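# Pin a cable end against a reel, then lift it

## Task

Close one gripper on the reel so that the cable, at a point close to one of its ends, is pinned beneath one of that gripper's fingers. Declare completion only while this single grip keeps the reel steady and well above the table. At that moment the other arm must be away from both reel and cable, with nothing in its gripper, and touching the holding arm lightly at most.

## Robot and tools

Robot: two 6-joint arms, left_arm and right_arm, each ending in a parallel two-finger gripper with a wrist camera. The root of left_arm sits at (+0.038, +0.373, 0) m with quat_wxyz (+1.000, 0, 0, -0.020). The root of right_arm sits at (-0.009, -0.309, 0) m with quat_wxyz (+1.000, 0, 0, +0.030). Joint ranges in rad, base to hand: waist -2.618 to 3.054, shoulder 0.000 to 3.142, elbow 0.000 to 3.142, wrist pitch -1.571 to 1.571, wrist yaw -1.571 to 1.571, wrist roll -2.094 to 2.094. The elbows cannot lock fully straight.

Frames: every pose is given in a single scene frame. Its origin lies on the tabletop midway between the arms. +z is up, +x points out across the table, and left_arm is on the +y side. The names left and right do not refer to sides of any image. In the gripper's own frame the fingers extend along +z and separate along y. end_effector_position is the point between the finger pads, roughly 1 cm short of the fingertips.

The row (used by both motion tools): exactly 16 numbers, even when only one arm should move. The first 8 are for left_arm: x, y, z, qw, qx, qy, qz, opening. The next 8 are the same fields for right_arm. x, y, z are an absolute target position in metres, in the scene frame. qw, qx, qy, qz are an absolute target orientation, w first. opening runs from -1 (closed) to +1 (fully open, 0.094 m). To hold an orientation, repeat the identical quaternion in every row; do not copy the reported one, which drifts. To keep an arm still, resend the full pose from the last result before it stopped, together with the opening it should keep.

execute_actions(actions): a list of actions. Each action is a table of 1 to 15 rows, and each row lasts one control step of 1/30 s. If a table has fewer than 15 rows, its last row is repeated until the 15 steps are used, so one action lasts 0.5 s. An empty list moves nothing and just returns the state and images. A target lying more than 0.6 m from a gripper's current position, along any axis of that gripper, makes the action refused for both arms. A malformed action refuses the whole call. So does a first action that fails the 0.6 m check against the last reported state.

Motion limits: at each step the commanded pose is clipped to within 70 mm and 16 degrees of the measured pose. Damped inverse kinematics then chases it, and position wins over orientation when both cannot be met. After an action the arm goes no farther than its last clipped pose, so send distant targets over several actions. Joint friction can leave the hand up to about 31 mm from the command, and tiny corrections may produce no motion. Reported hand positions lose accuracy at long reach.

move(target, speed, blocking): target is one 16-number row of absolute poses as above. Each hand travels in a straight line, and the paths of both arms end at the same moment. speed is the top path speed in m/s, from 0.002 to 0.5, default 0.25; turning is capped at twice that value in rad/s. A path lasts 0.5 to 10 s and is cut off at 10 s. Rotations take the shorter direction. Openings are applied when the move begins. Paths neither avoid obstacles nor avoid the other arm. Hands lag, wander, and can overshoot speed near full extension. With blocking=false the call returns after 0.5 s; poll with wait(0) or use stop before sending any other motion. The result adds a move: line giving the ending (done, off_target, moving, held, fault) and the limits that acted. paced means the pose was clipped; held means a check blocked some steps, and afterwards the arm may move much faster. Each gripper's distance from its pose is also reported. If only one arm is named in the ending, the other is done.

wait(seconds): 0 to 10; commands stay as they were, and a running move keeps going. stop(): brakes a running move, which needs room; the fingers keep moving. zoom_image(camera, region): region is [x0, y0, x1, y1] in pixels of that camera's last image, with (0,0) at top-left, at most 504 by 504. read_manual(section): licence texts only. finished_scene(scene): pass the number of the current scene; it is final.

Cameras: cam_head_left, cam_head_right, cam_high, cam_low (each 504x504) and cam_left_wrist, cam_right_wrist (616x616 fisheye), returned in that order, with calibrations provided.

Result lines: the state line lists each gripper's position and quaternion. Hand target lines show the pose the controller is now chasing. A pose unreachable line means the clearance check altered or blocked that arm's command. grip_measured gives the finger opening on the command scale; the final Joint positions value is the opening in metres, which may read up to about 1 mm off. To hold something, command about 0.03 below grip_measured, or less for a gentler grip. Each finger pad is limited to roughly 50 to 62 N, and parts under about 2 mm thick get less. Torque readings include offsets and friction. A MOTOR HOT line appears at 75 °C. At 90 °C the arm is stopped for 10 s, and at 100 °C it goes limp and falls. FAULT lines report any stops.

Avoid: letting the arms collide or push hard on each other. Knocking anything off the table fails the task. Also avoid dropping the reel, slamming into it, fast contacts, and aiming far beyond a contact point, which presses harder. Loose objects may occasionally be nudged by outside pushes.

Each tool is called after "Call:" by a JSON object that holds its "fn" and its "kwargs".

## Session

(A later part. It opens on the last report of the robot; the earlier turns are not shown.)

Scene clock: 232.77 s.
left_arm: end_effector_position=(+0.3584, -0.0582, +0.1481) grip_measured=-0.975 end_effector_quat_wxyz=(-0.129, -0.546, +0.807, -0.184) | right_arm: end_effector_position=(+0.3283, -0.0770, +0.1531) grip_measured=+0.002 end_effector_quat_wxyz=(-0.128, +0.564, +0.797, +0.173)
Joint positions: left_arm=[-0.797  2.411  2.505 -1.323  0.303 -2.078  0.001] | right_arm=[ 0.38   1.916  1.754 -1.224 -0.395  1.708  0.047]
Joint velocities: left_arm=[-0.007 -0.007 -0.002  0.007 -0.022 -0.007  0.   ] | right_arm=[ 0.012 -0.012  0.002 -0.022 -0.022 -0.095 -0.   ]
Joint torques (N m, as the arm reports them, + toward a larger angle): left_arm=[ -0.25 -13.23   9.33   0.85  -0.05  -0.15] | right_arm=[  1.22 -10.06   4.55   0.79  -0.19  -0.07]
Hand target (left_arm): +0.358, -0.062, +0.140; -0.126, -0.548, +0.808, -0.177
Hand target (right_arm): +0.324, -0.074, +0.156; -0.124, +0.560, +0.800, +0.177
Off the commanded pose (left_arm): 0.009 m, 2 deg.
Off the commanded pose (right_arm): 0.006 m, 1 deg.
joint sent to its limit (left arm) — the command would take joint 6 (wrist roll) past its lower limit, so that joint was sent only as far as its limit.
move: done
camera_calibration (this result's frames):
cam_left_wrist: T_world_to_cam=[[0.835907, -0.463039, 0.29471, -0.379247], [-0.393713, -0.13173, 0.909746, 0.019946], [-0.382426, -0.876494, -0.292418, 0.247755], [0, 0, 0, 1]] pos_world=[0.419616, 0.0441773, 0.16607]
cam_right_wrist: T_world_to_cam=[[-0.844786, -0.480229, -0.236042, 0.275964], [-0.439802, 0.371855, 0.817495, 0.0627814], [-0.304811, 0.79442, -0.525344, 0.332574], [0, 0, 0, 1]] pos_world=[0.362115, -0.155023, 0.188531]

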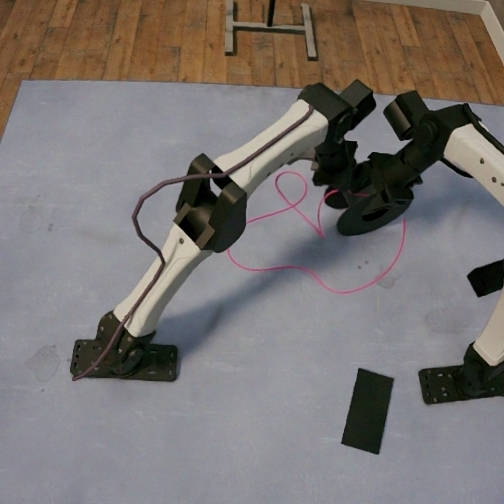

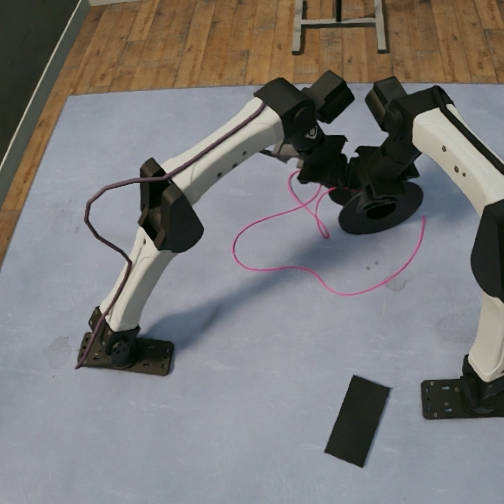

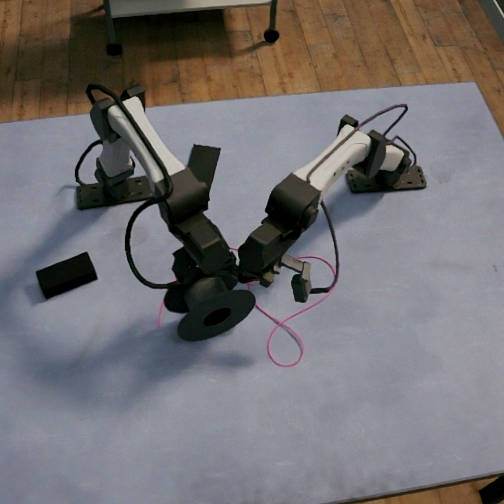

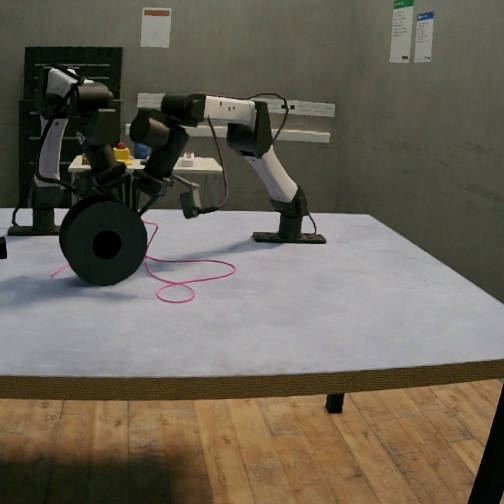

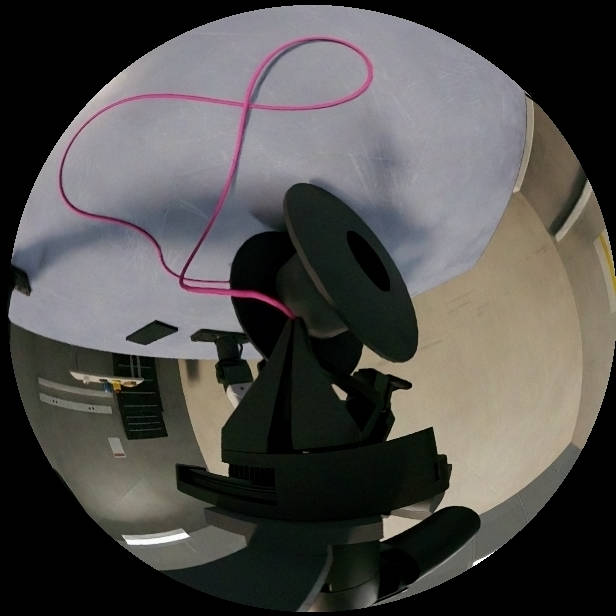

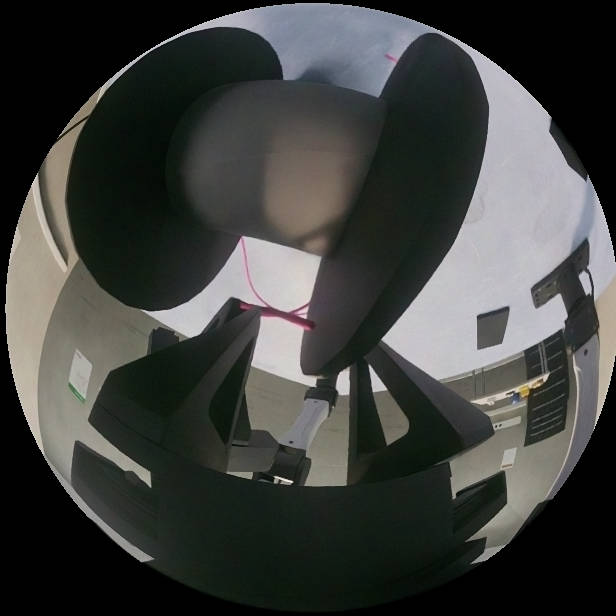

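Call:
{"fn": "execute_actions", "kwargs": {"actions": []}}

Scene clock: 245.27 s.
left_arm: end_effector_position=(+0.3585, -0.0582, +0.1481) grip_measured=-0.975 end_effector_quat_wxyz=(-0.128, -0.546, +0.807, -0.184) | right_arm: end_effector_position=(+0.3285, -0.0770, +0.1531) grip_measured=+0.002 end_effector_quat_wxyz=(-0.128, +0.565, +0.797, +0.173)
Joint positions: left_arm=[-0.797  2.411  2.505 -1.323  0.302 -2.078  0.001] | right_arm=[ 0.38   1.916  1.754 -1.223 -0.395  1.71   0.047]
Joint velocities: left_arm=[-0.012 -0.002 -0.007  0.022  0.066  0.051 -0.001] | right_arm=[ 0.007  0.012 -0.007 -0.051 -0.037 -0.081  0.001]
Joint torques (N m, as the arm reports them, + toward a larger angle): left_arm=[ -0.37 -13.21   9.26   0.83  -0.01  -0.15] | right_arm=[  1.24 -10.03   4.43   0.79  -0.12  -0.02]
Hand target (left_arm): +0.358, -0.062, +0.140; -0.126, -0.548, +0.808, -0.177
Hand target (right_arm): +0.324, -0.074, +0.156; -0.124, +0.560, +0.800, +0.177
Off the commanded pose (left_arm): 0.009 m, 2 deg.
Off the commanded pose (right_arm): 0.006 m, 1 deg.
camera_calibration (this result's frames):
cam_left_wrist: T_world_to_cam=[[0.835888, -0.463003, 0.294822, -0.379274], [-0.393939, -0.131999, 0.909609, 0.0200732], [-0.382236, -0.876473, -0.292731, 0.247781], [0, 0, 0, 1]] pos_world=[0.419649, 0.0442178, 0.166093]
cam_right_wrist: T_world_to_cam=[[-0.845639, -0.478715, -0.236067, 0.276536], [-0.439171, 0.372673, 0.817462, 0.06271], [-0.303355, 0.794951, -0.525384, 0.332187], [0, 0, 0, 1]] pos_world=[0.36216, -0.155061, 0.188543]

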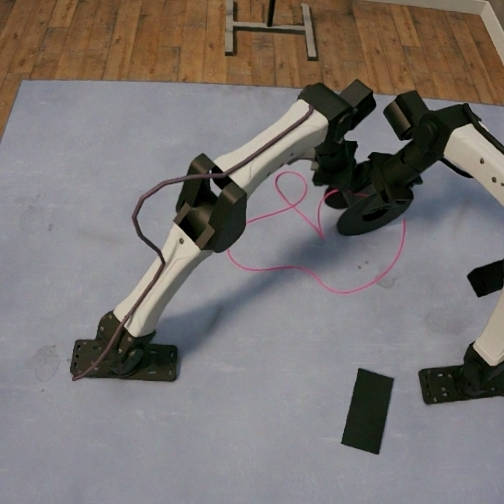

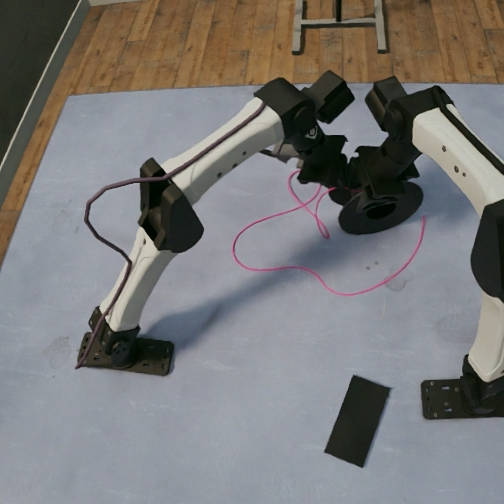

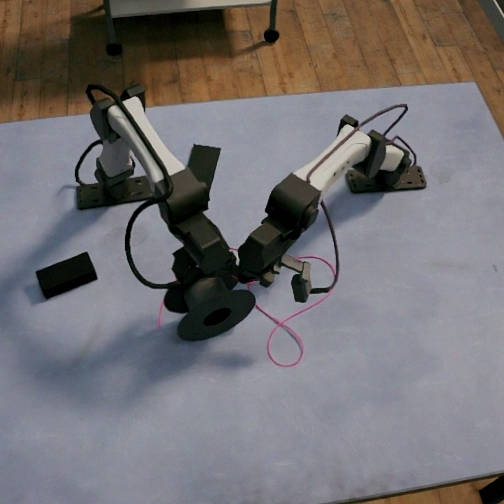

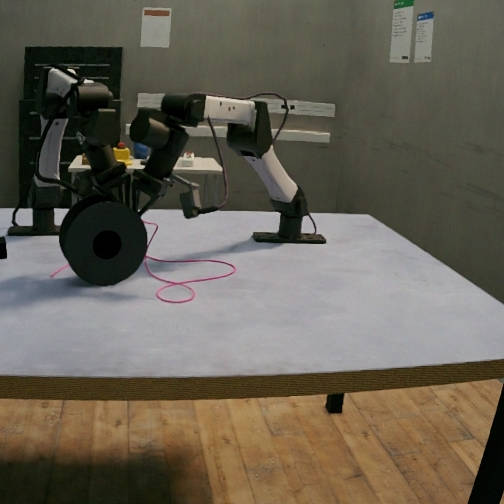

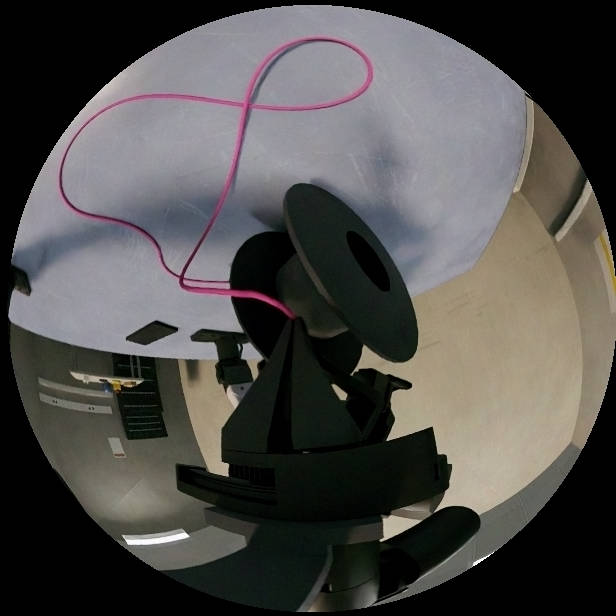

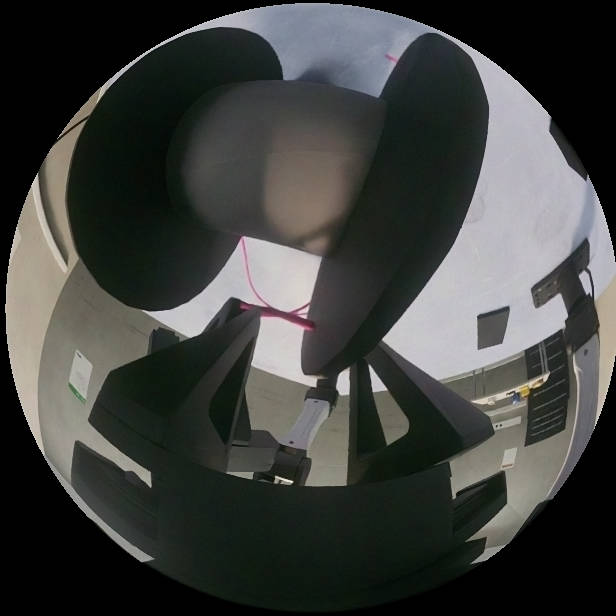

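Call:
{"fn": "move", "kwargs": {"target": [0.33,-0.06,0.15,0.124,0.56,-0.80,0.177,-1,0.324,-0.074,0.156,-0.124,0.56,0.80,0.177,0.3], "speed": 0.03}}

Call:
{"fn": "zoom_image", "kwargs": {"camera": "cam_right_wrist", "region": [150,200,450,450]}}

Scene clock: 261.87 s.
left_arm: end_effector_position=(+0.3337, -0.0603, +0.1516) grip_measured=-0.975 end_effector_quat_wxyz=(-0.133, -0.532, +0.818, -0.174) | right_arm: end_effector_position=(+0.3284, -0.0770, +0.1531) grip_measured=+0.298 end_effector_quat_wxyz=(-0.128, +0.565, +0.797, +0.173)
Joint positions: left_arm=[-0.835  2.344  2.404 -1.304  0.302 -2.079  0.001] | right_arm=[ 0.38   1.916  1.754 -1.223 -0.395  1.71   0.061]
Joint velocities: left_arm=[-0.002  0.007 -0.017 -0.037 -0.022 -0.066  0.001] | right_arm=[-0.002 -0.002  0.007  0.007 -0.037  0.022 -0.   ]
Joint torques (N m, as the arm reports them, + toward a larger angle): left_arm=[ -0.24 -16.31   5.85   0.9   -0.02  -0.14] | right_arm=[ 1.17 -9.98  4.46  0.78 -0.12 -0.03]
Hand target (left_arm): +0.330, -0.060, +0.150; -0.130, -0.534, +0.818, -0.171
Hand target (right_arm): +0.324, -0.074, +0.156; -0.124, +0.560, +0.800, +0.177
Off the commanded pose (left_arm): 0.004 m, 4 deg.
Off the commanded pose (right_arm): 0.006 m, 1 deg.
joint sent to its limit (left arm) — the command would take joint 6 (wrist roll) past its lower limit, so that joint was sent only as far as its limit.
move: off_target (left_arm)
camera_calibration (this result's frames):
cam_left_wrist: T_world_to_cam=[[0.820432, -0.497355, 0.28201, -0.355551], [-0.39049, -0.127149, 0.911784, 0.00569655], [-0.417623, -0.858179, -0.298529, 0.251263], [0, 0, 0, 1]] pos_world=[0.398863, 0.0395179, 0.170084]
cam_right_wrist: T_world_to_cam=[[-0.84572, -0.478753, -0.235697, 0.276414], [-0.438888, 0.372806, 0.817553, 0.0626062], [-0.303537, 0.794866, -0.525408, 0.33224], [0, 0, 0, 1]] pos_world=[0.362094, -0.155092, 0.188528]

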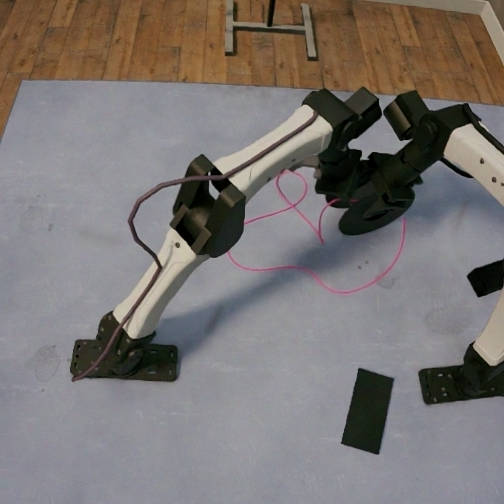

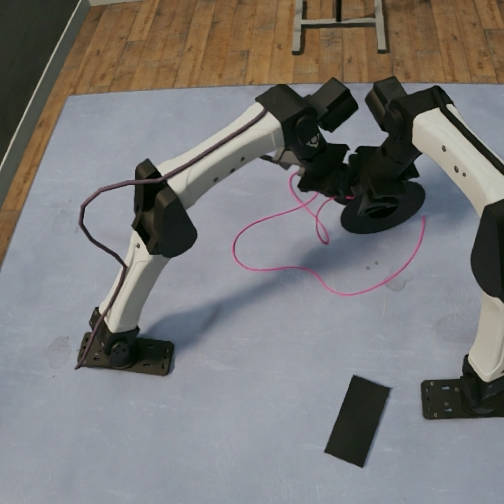

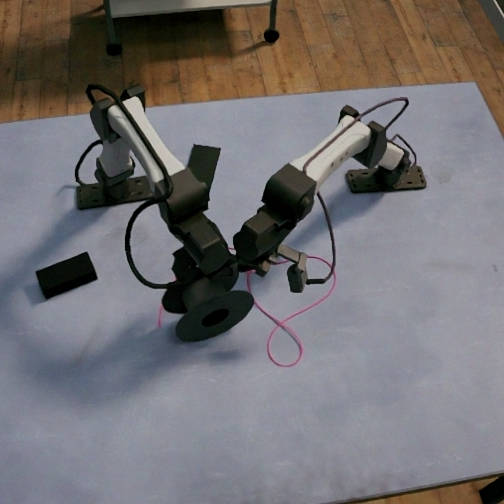

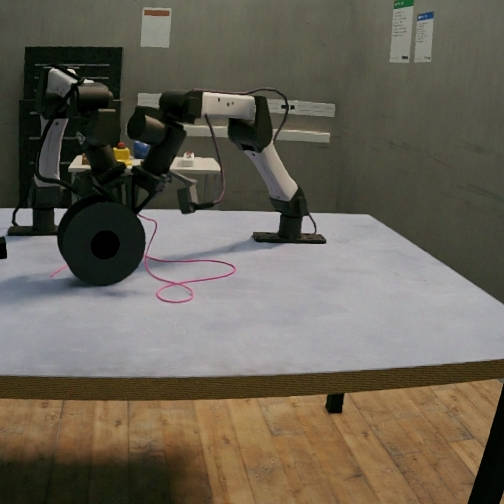

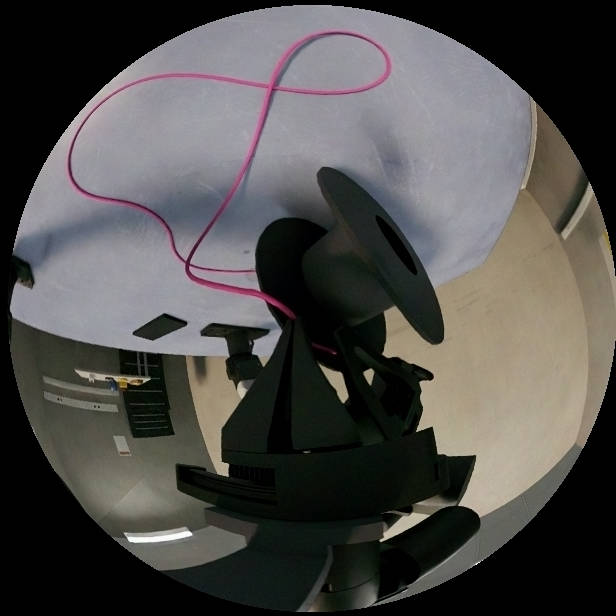

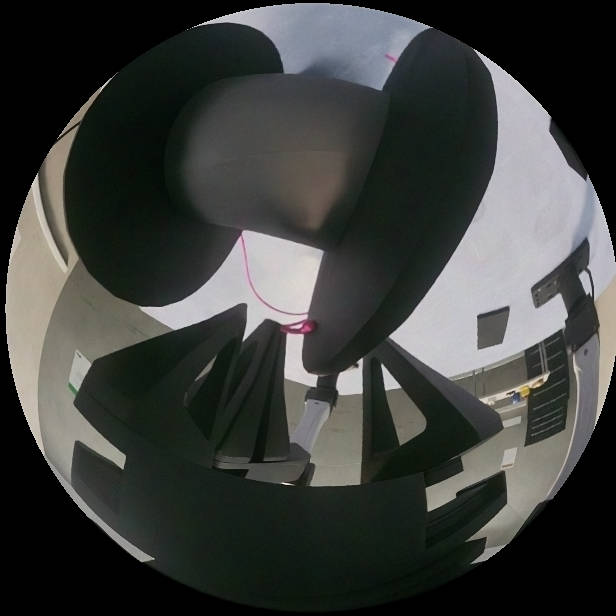

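Region (150, 200, 450, 450) of cam_right_wrist's 616x616 image, scaled by 1.680, with more detail than that image has.

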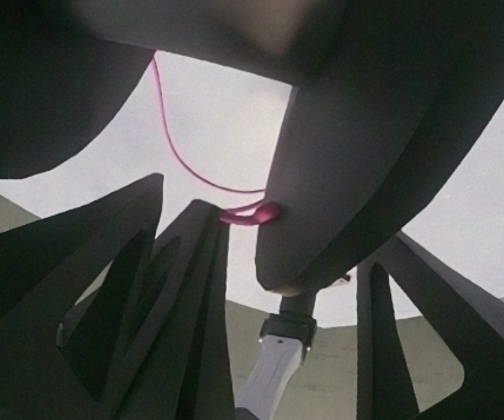

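Call:
{"fn": "move", "kwargs": {"target": [0.328,-0.066,0.153,0.124,0.56,-0.80,0.177,-1,0.324,-0.074,0.156,-0.124,0.56,0.80,0.177,-0.6], "speed": 0.03}}

Call:
{"fn": "zoom_image", "kwargs": {"camera": "cam_right_wrist", "region": [150,200,450,450]}}

Call:
{"fn": "zoom_image", "kwargs": {"camera": "cam_left_wrist", "region": [200,230,450,450]}}

Scene clock: 271.37 s.
left_arm: end_effector_position=(+0.3306, -0.0628, +0.1515) grip_measured=-0.975 end_effector_quat_wxyz=(-0.133, -0.529, +0.820, -0.174) | right_arm: end_effector_position=(+0.3284, -0.0770, +0.1531) grip_measured=-0.598 end_effector_quat_wxyz=(-0.128, +0.565, +0.797, +0.173)
Joint positions: left_arm=[-0.843  2.344  2.404 -1.302  0.302 -2.079  0.001] | right_arm=[ 0.38   1.916  1.754 -1.223 -0.395  1.71   0.019]
Joint velocities: left_arm=[ 0.002 -0.017 -0.007  0.051 -0.037  0.022  0.001] | right_arm=[-0.007  0.007  0.007 -0.066 -0.037 -0.022  0.   ]
Joint torques (N m, as the arm reports them, + toward a larger angle): left_arm=[ -0.4  -14.49   9.55   0.77  -0.02  -0.15] | right_arm=[  1.21 -10.02   4.49   0.78  -0.13  -0.04]
Hand target (left_arm): +0.328, -0.066, +0.153; -0.131, -0.529, +0.820, -0.174
Hand target (right_arm): +0.324, -0.074, +0.156; -0.124, +0.560, +0.800, +0.177
Off the commanded pose (left_arm): 0.004 m, 4 deg.
Off the commanded pose (right_arm): 0.006 m, 1 deg.
joint sent to its limit (left arm) — the command would take joint 6 (wrist roll) past its lower limit, so that joint was sent only as far as its limit.
move: off_target (left_arm)
camera_calibration (this result's frames):
cam_left_wrist: T_world_to_cam=[[0.816408, -0.50335, 0.283048, -0.353408], [-0.392111, -0.12336, 0.911609, 0.00505259], [-0.423942, -0.855231, -0.298082, 0.250008], [0, 0, 0, 1]] pos_world=[0.396495, 0.0365501, 0.169948]
cam_right_wrist: T_world_to_cam=[[-0.84572, -0.478753, -0.235697, 0.276414], [-0.438888, 0.372806, 0.817553, 0.0626062], [-0.303537, 0.794866, -0.525408, 0.33224], [0, 0, 0, 1]] pos_world=[0.362094, -0.155092, 0.188528]

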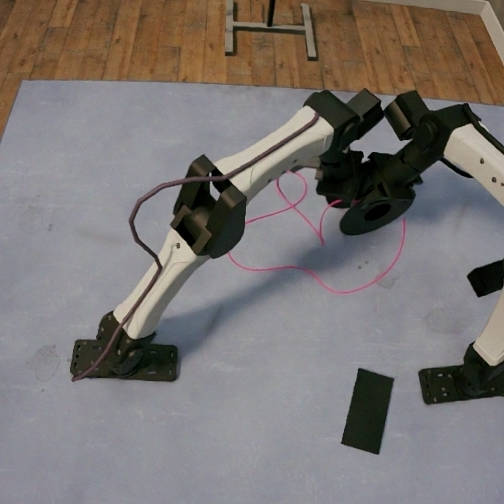

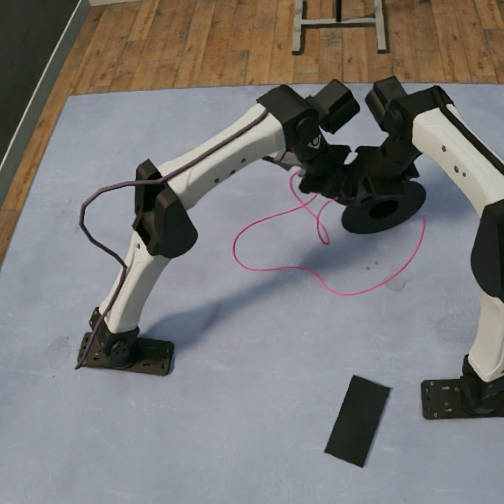

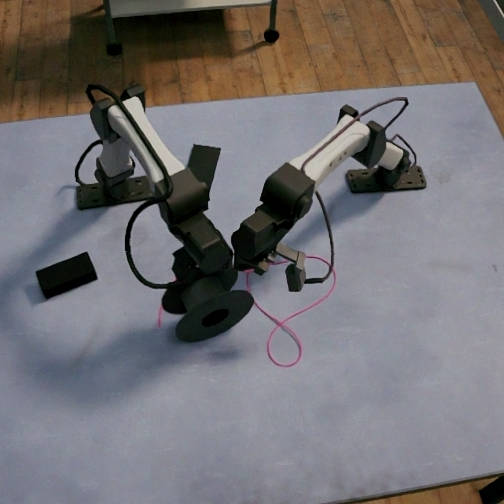

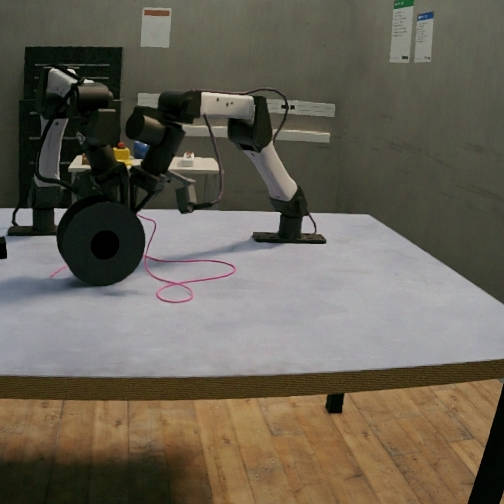

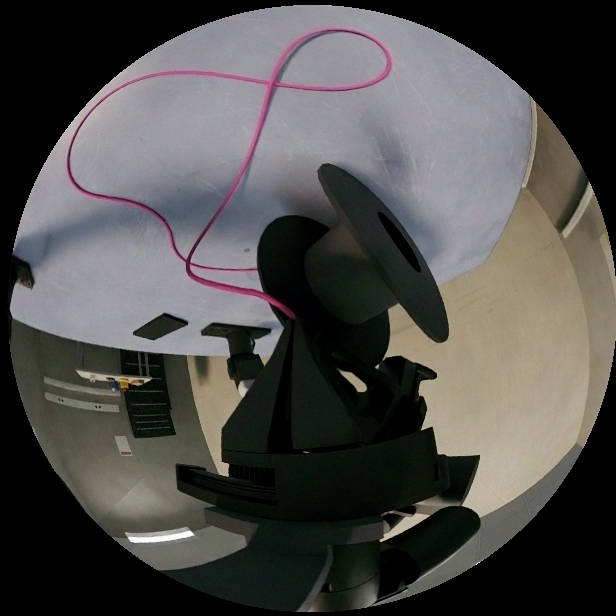

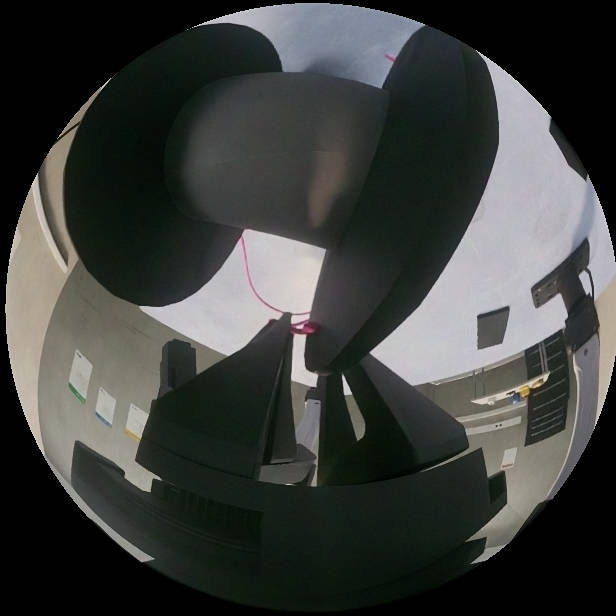

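Region (150, 200, 450, 450) of cam_right_wrist's 616x616 image, scaled by 1.680, with more detail than that image has.

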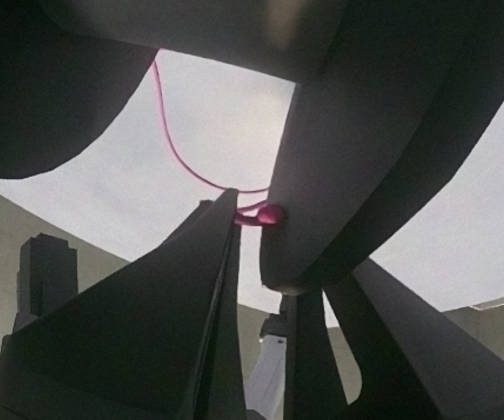

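Region (200, 230, 450, 450) of cam_left_wrist's 616x616 image, scaled by 2.016, with more detail than that image has; it fills the top 444 rows of this view, and the rest is white.

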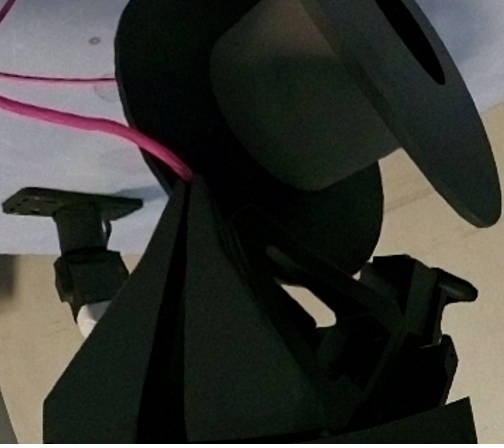

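Promising. Close.

Call:
{"fn": "move", "kwargs": {"target": [0.328,-0.066,0.153,0.124,0.56,-0.80,0.177,-1,0.324,-0.074,0.156,-0.124,0.56,0.80,0.177,-1], "speed": 0.03}}

Call:
{"fn": "move", "kwargs": {"target": [0.328,-0.066,0.153,0.124,0.56,-0.80,0.177,-0.6,0.324,-0.074,0.156,-0.124,0.56,0.80,0.177,-1], "speed": 0.03}}

Call:
{"fn": "move", "kwargs": {"target": [0.31,-0.01,0.22,0.124,0.56,-0.80,0.177,-0.6,0.324,-0.074,0.156,-0.124,0.56,0.80,0.177,-1], "speed": 0.06}}

Call:
{"fn": "zoom_image", "kwargs": {"camera": "cam_left_wrist", "region": [150,150,500,450]}}

Scene clock: 282.37 s.
left_arm: end_effector_position=(+0.3314, -0.0624, +0.1510) grip_measured=-0.975 end_effector_quat_wxyz=(-0.128, -0.530, +0.820, -0.174) | right_arm: end_effector_position=(+0.3276, -0.0767, +0.1532) grip_measured=-0.955 end_effector_quat_wxyz=(-0.130, +0.566, +0.795, +0.172)
Joint positions: left_arm=[-0.845  2.344  2.404 -1.301  0.292 -2.079  0.001] | right_arm=[ 0.381  1.916  1.754 -1.226 -0.397  1.715  0.002]
Joint velocities: left_arm=[ 0.002 -0.002 -0.002 -0.022 -0.139 -0.095  0.001] | right_arm=[ 0.012 -0.002 -0.002 -0.007  0.037  0.022 -0.   ]
Joint torques (N m, as the arm reports them, + toward a larger angle): left_arm=[ -0.42 -14.63   9.4    0.8    0.07  -0.12] | right_arm=[  1.11 -10.     4.5    0.81  -0.07  -0.09]
Hand target (left_arm): +0.328, -0.066, +0.153; -0.130, -0.529, +0.820, -0.174
Hand target (right_arm): +0.324, -0.074, +0.156; -0.124, +0.560, +0.800, +0.177
Off the commanded pose (left_arm): 0.005 m, 4 deg.
Off the commanded pose (right_arm): 0.005 m, 1 deg.
joint sent to its limit (left arm) — the command would take joint 6 (wrist roll) past its lower limit, so that joint was sent only as far as its limit.
move: off_target (left_arm)
camera_calibration (this result's frames):
cam_left_wrist: T_world_to_cam=[[0.81554, -0.503001, 0.286153, -0.353876], [-0.398576, -0.129726, 0.907914, 0.00814441], [-0.419561, -0.854494, -0.306281, 0.250413], [0, 0, 0, 1]] pos_world=[0.39691, 0.0370334, 0.170565]
cam_right_wrist: T_world_to_cam=[[-0.848494, -0.475729, -0.231817, 0.276433], [-0.433567, 0.373735, 0.819965, 0.0600807], [-0.303443, 0.796244, -0.523372, 0.331538], [0, 0, 0, 1]] pos_world=[0.361204, -0.154932, 0.188336]

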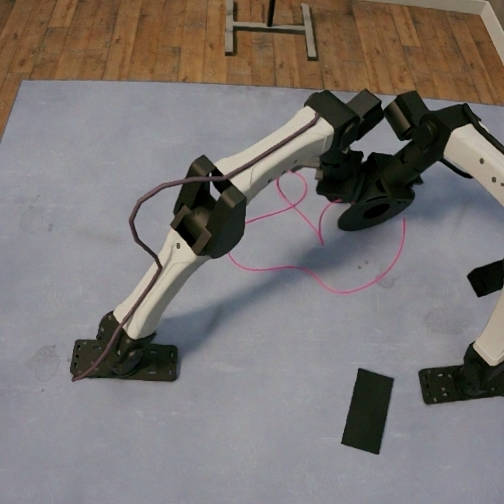

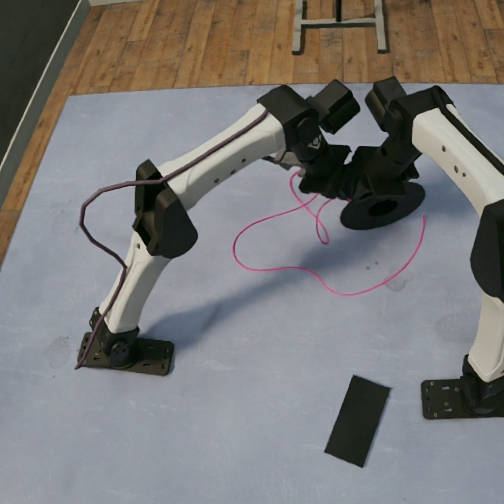

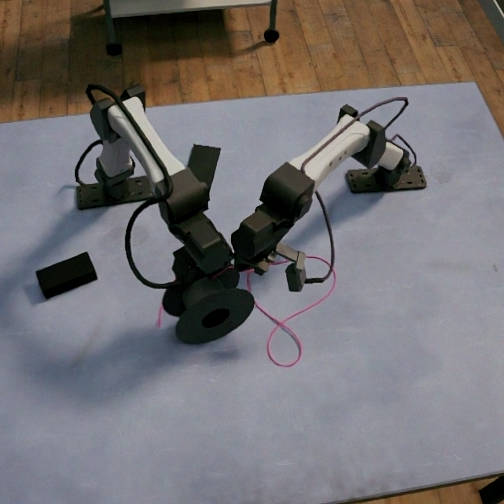

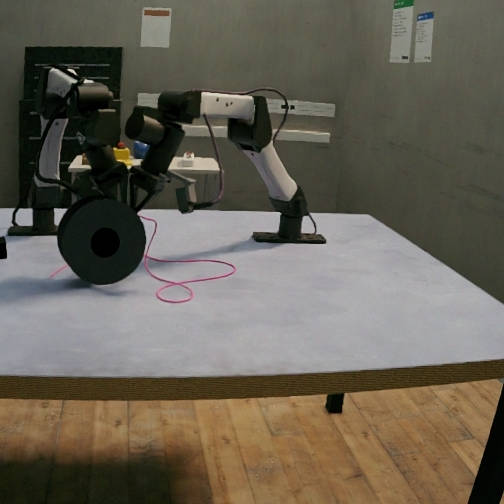

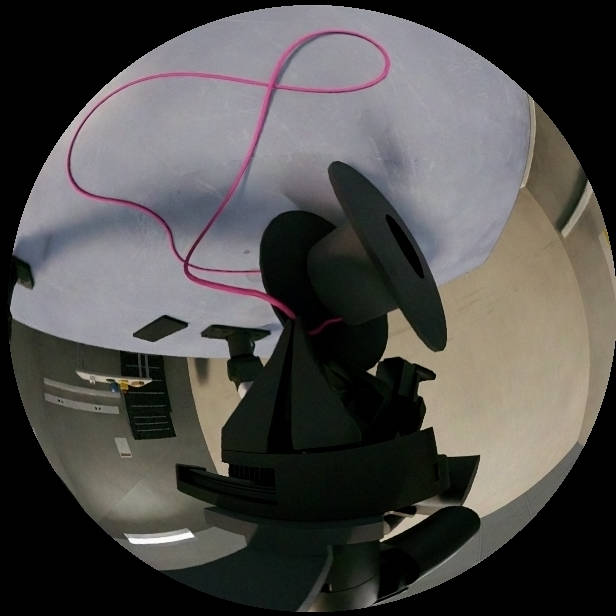

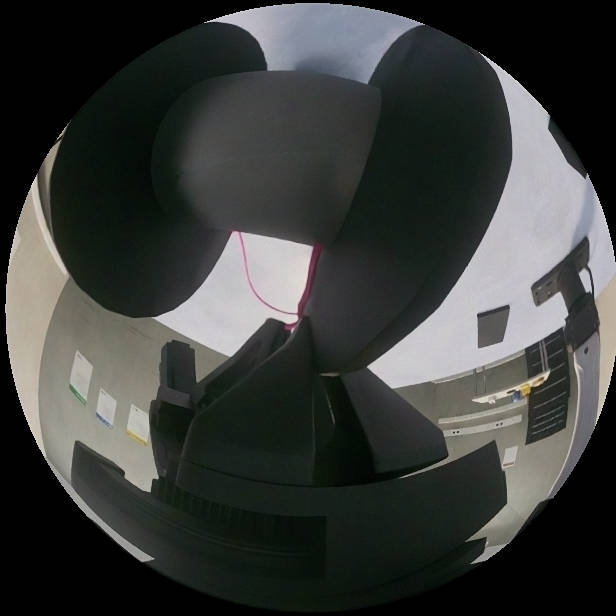

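Scene clock: 283.83 s.
left_arm: end_effector_position=(+0.3314, -0.0624, +0.1510) grip_measured=-0.602 end_effector_quat_wxyz=(-0.128, -0.530, +0.820, -0.174) | right_arm: end_effector_position=(+0.3276, -0.0767, +0.1532) grip_measured=-0.955 end_effector_quat_wxyz=(-0.130, +0.566, +0.795, +0.172)
Joint positions: left_arm=[-0.845  2.344  2.404 -1.301  0.292 -2.079  0.019] | right_arm=[ 0.381  1.916  1.754 -1.226 -0.397  1.715  0.002]
Joint velocities: left_arm=[-0.002 -0.002 -0.002 -0.007 -0.037 -0.007 -0.001] | right_arm=[-0.017 -0.002  0.007 -0.007 -0.022 -0.037 -0.   ]
Joint torques (N m, as the arm reports them, + toward a larger angle): left_arm=[ -0.39 -14.6    9.43   0.76   0.09  -0.13] | right_arm=[ 1.14 -9.98  4.49  0.8  -0.11 -0.08]
Hand target (left_arm): +0.328, -0.066, +0.153; -0.131, -0.529, +0.820, -0.174
Hand target (right_arm): +0.324, -0.074, +0.156; -0.124, +0.560, +0.800, +0.177
Off the commanded pose (left_arm): 0.005 m, 4 deg.
Off the commanded pose (right_arm): 0.005 m, 1 deg.
joint sent to its limit (left arm) — the command would take joint 6 (wrist roll) past its lower limit, so that joint was sent only as far as its limit.
move: off_target (left_arm)
camera_calibration (this result's frames):
cam_left_wrist: T_world_to_cam=[[0.81554, -0.503001, 0.286153, -0.353876], [-0.398576, -0.129726, 0.907914, 0.00814441], [-0.419561, -0.854494, -0.306281, 0.250413], [0, 0, 0, 1]] pos_world=[0.39691, 0.0370334, 0.170565]
cam_right_wrist: T_world_to_cam=[[-0.848494, -0.475729, -0.231817, 0.276433], [-0.433567, 0.373735, 0.819965, 0.0600807], [-0.303443, 0.796244, -0.523372, 0.331538], [0, 0, 0, 1]] pos_world=[0.361204, -0.154932, 0.188336]

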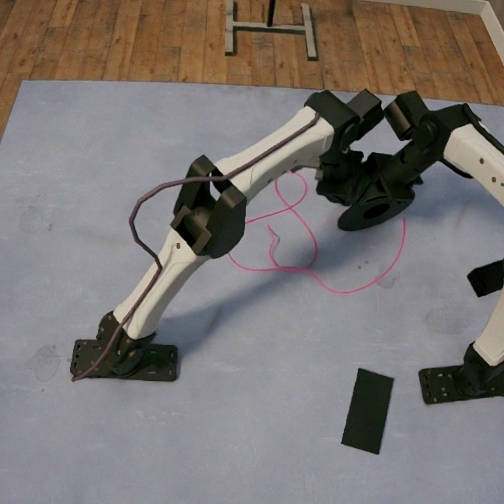

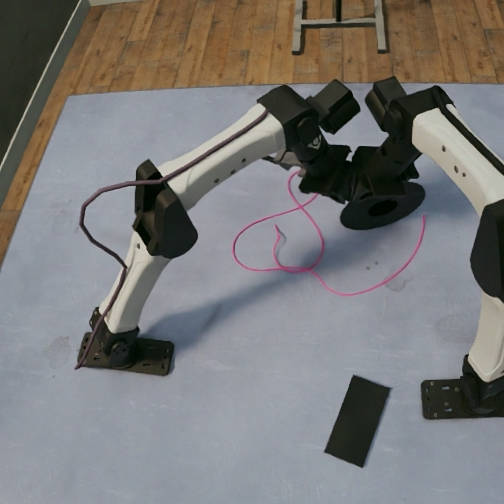

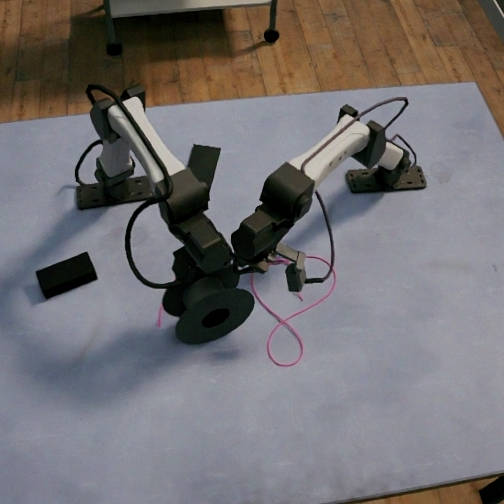

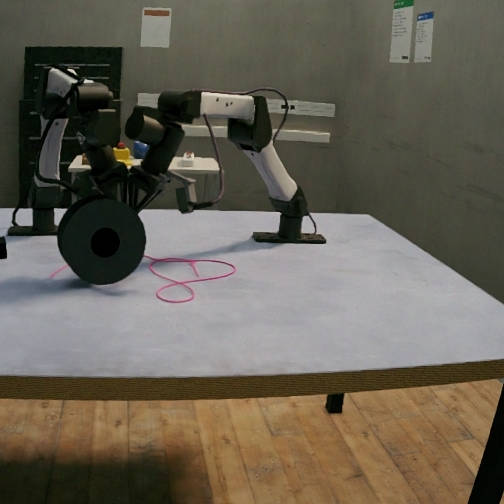

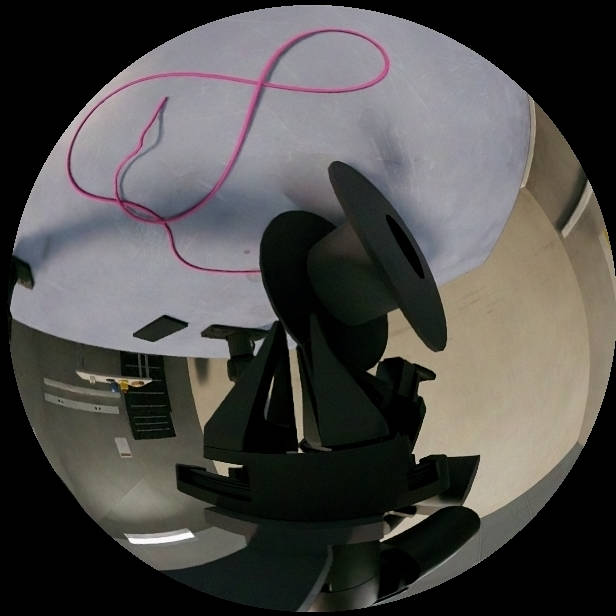

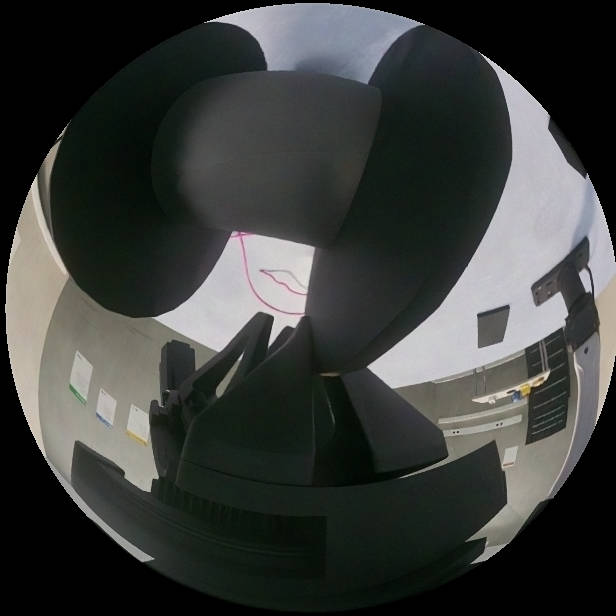

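Scene clock: 285.70 s.
left_arm: end_effector_position=(+0.3114, -0.0161, +0.2212) grip_measured=-0.602 end_effector_quat_wxyz=(-0.125, -0.540, +0.812, -0.184) | right_arm: end_effector_position=(+0.3276, -0.0767, +0.1532) grip_measured=-0.955 end_effector_quat_wxyz=(-0.130, +0.566, +0.795, +0.172)
Joint positions: left_arm=[-0.815  2.157  2.379 -1.447  0.292 -2.079  0.019] | right_arm=[ 0.381  1.916  1.754 -1.226 -0.397  1.715  0.002]
Joint velocities: left_arm=[ 0.007 -0.027  0.002 -0.037 -0.081 -0.051 -0.001] | right_arm=[-0.012  0.002  0.002 -0.11   0.007  0.037 -0.002]
Joint torques (N m, as the arm reports them, + toward a larger angle): left_arm=[  0.73 -14.02   6.33   0.78   0.09  -0.11] | right_arm=[ 1.14 -9.99  4.49  0.8  -0.1  -0.07]
Hand target (left_arm): +0.311, -0.010, +0.220; -0.126, -0.548, +0.808, -0.175
Hand target (right_arm): +0.324, -0.074, +0.156; -0.124, +0.560, +0.800, +0.177
Off the commanded pose (left_arm): 0.006 m, 3 deg.
Off the commanded pose (right_arm): 0.005 m, 1 deg.
joint sent to its limit (left arm) — the command would take joint 6 (wrist roll) past its lower limit, so that joint was sent only as far as its limit.
move: off_target (left_arm)
camera_calibration (this result's frames):
cam_left_wrist: T_world_to_cam=[[0.826725, -0.475113, 0.30132, -0.340785], [-0.404584, -0.129897, 0.905229, -0.0551166], [-0.390946, -0.870284, -0.299612, 0.292464], [0, 0, 0, 1]] pos_world=[0.373773, 0.0854553, 0.240204]
cam_right_wrist: T_world_to_cam=[[-0.848494, -0.475729, -0.231817, 0.276433], [-0.433567, 0.373735, 0.819965, 0.0600807], [-0.303443, 0.796244, -0.523372, 0.331538], [0, 0, 0, 1]] pos_world=[0.361204, -0.154932, 0.188336]

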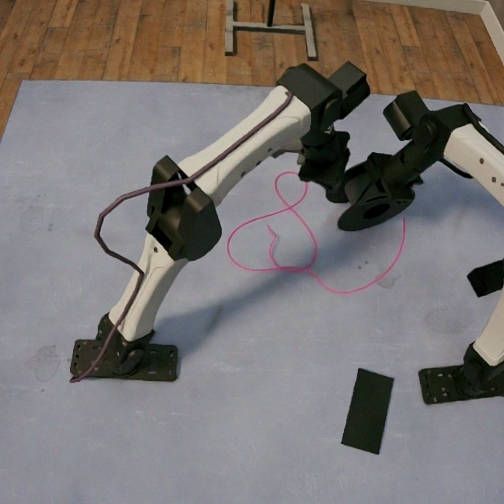

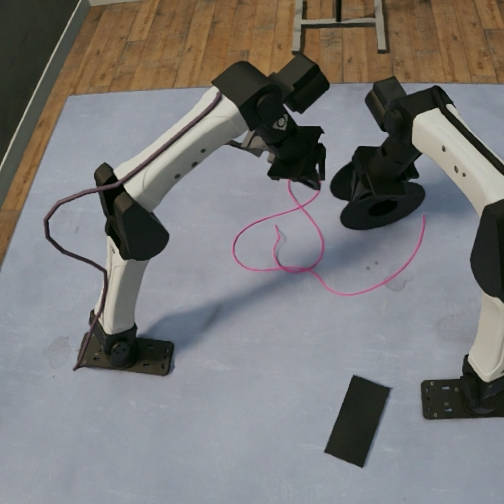

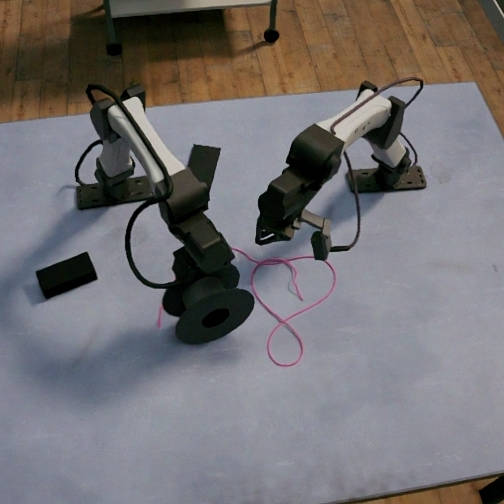

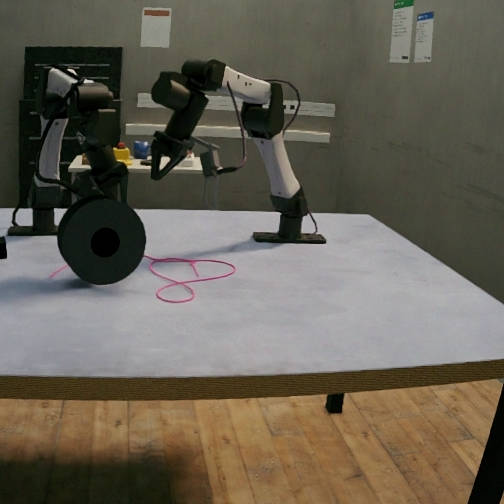

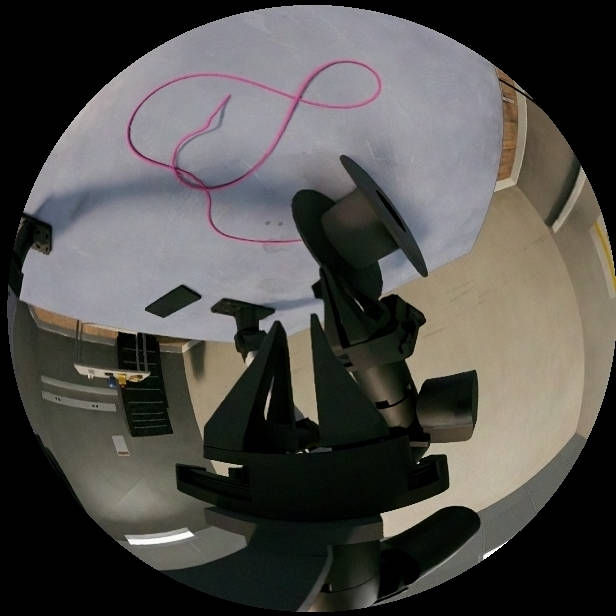

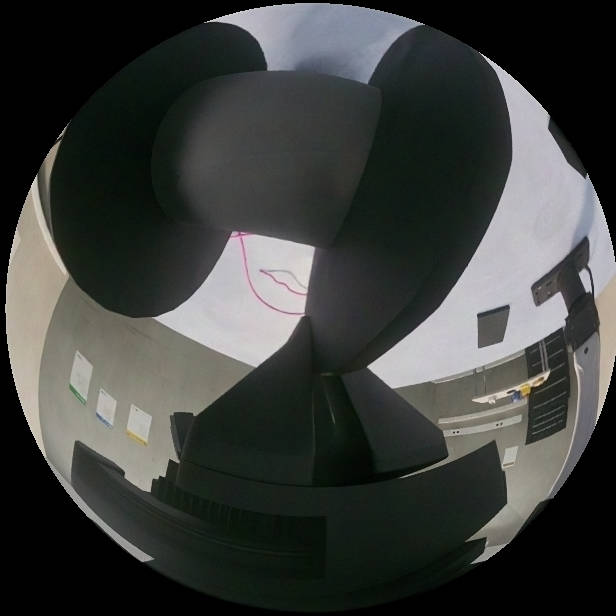

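Region (150, 150, 500, 450) of cam_left_wrist's 616x616 image, scaled by 1.440, with more detail than that image has; it fills the top 432 rows of this view, and the rest is white.

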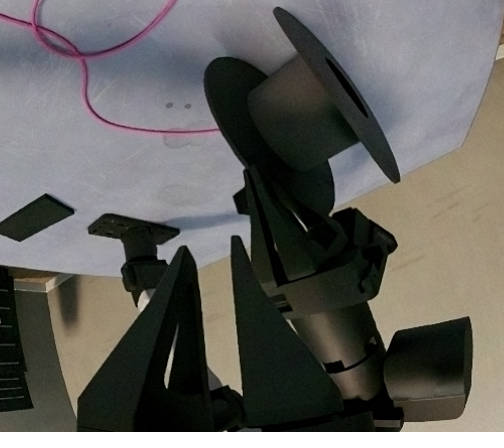

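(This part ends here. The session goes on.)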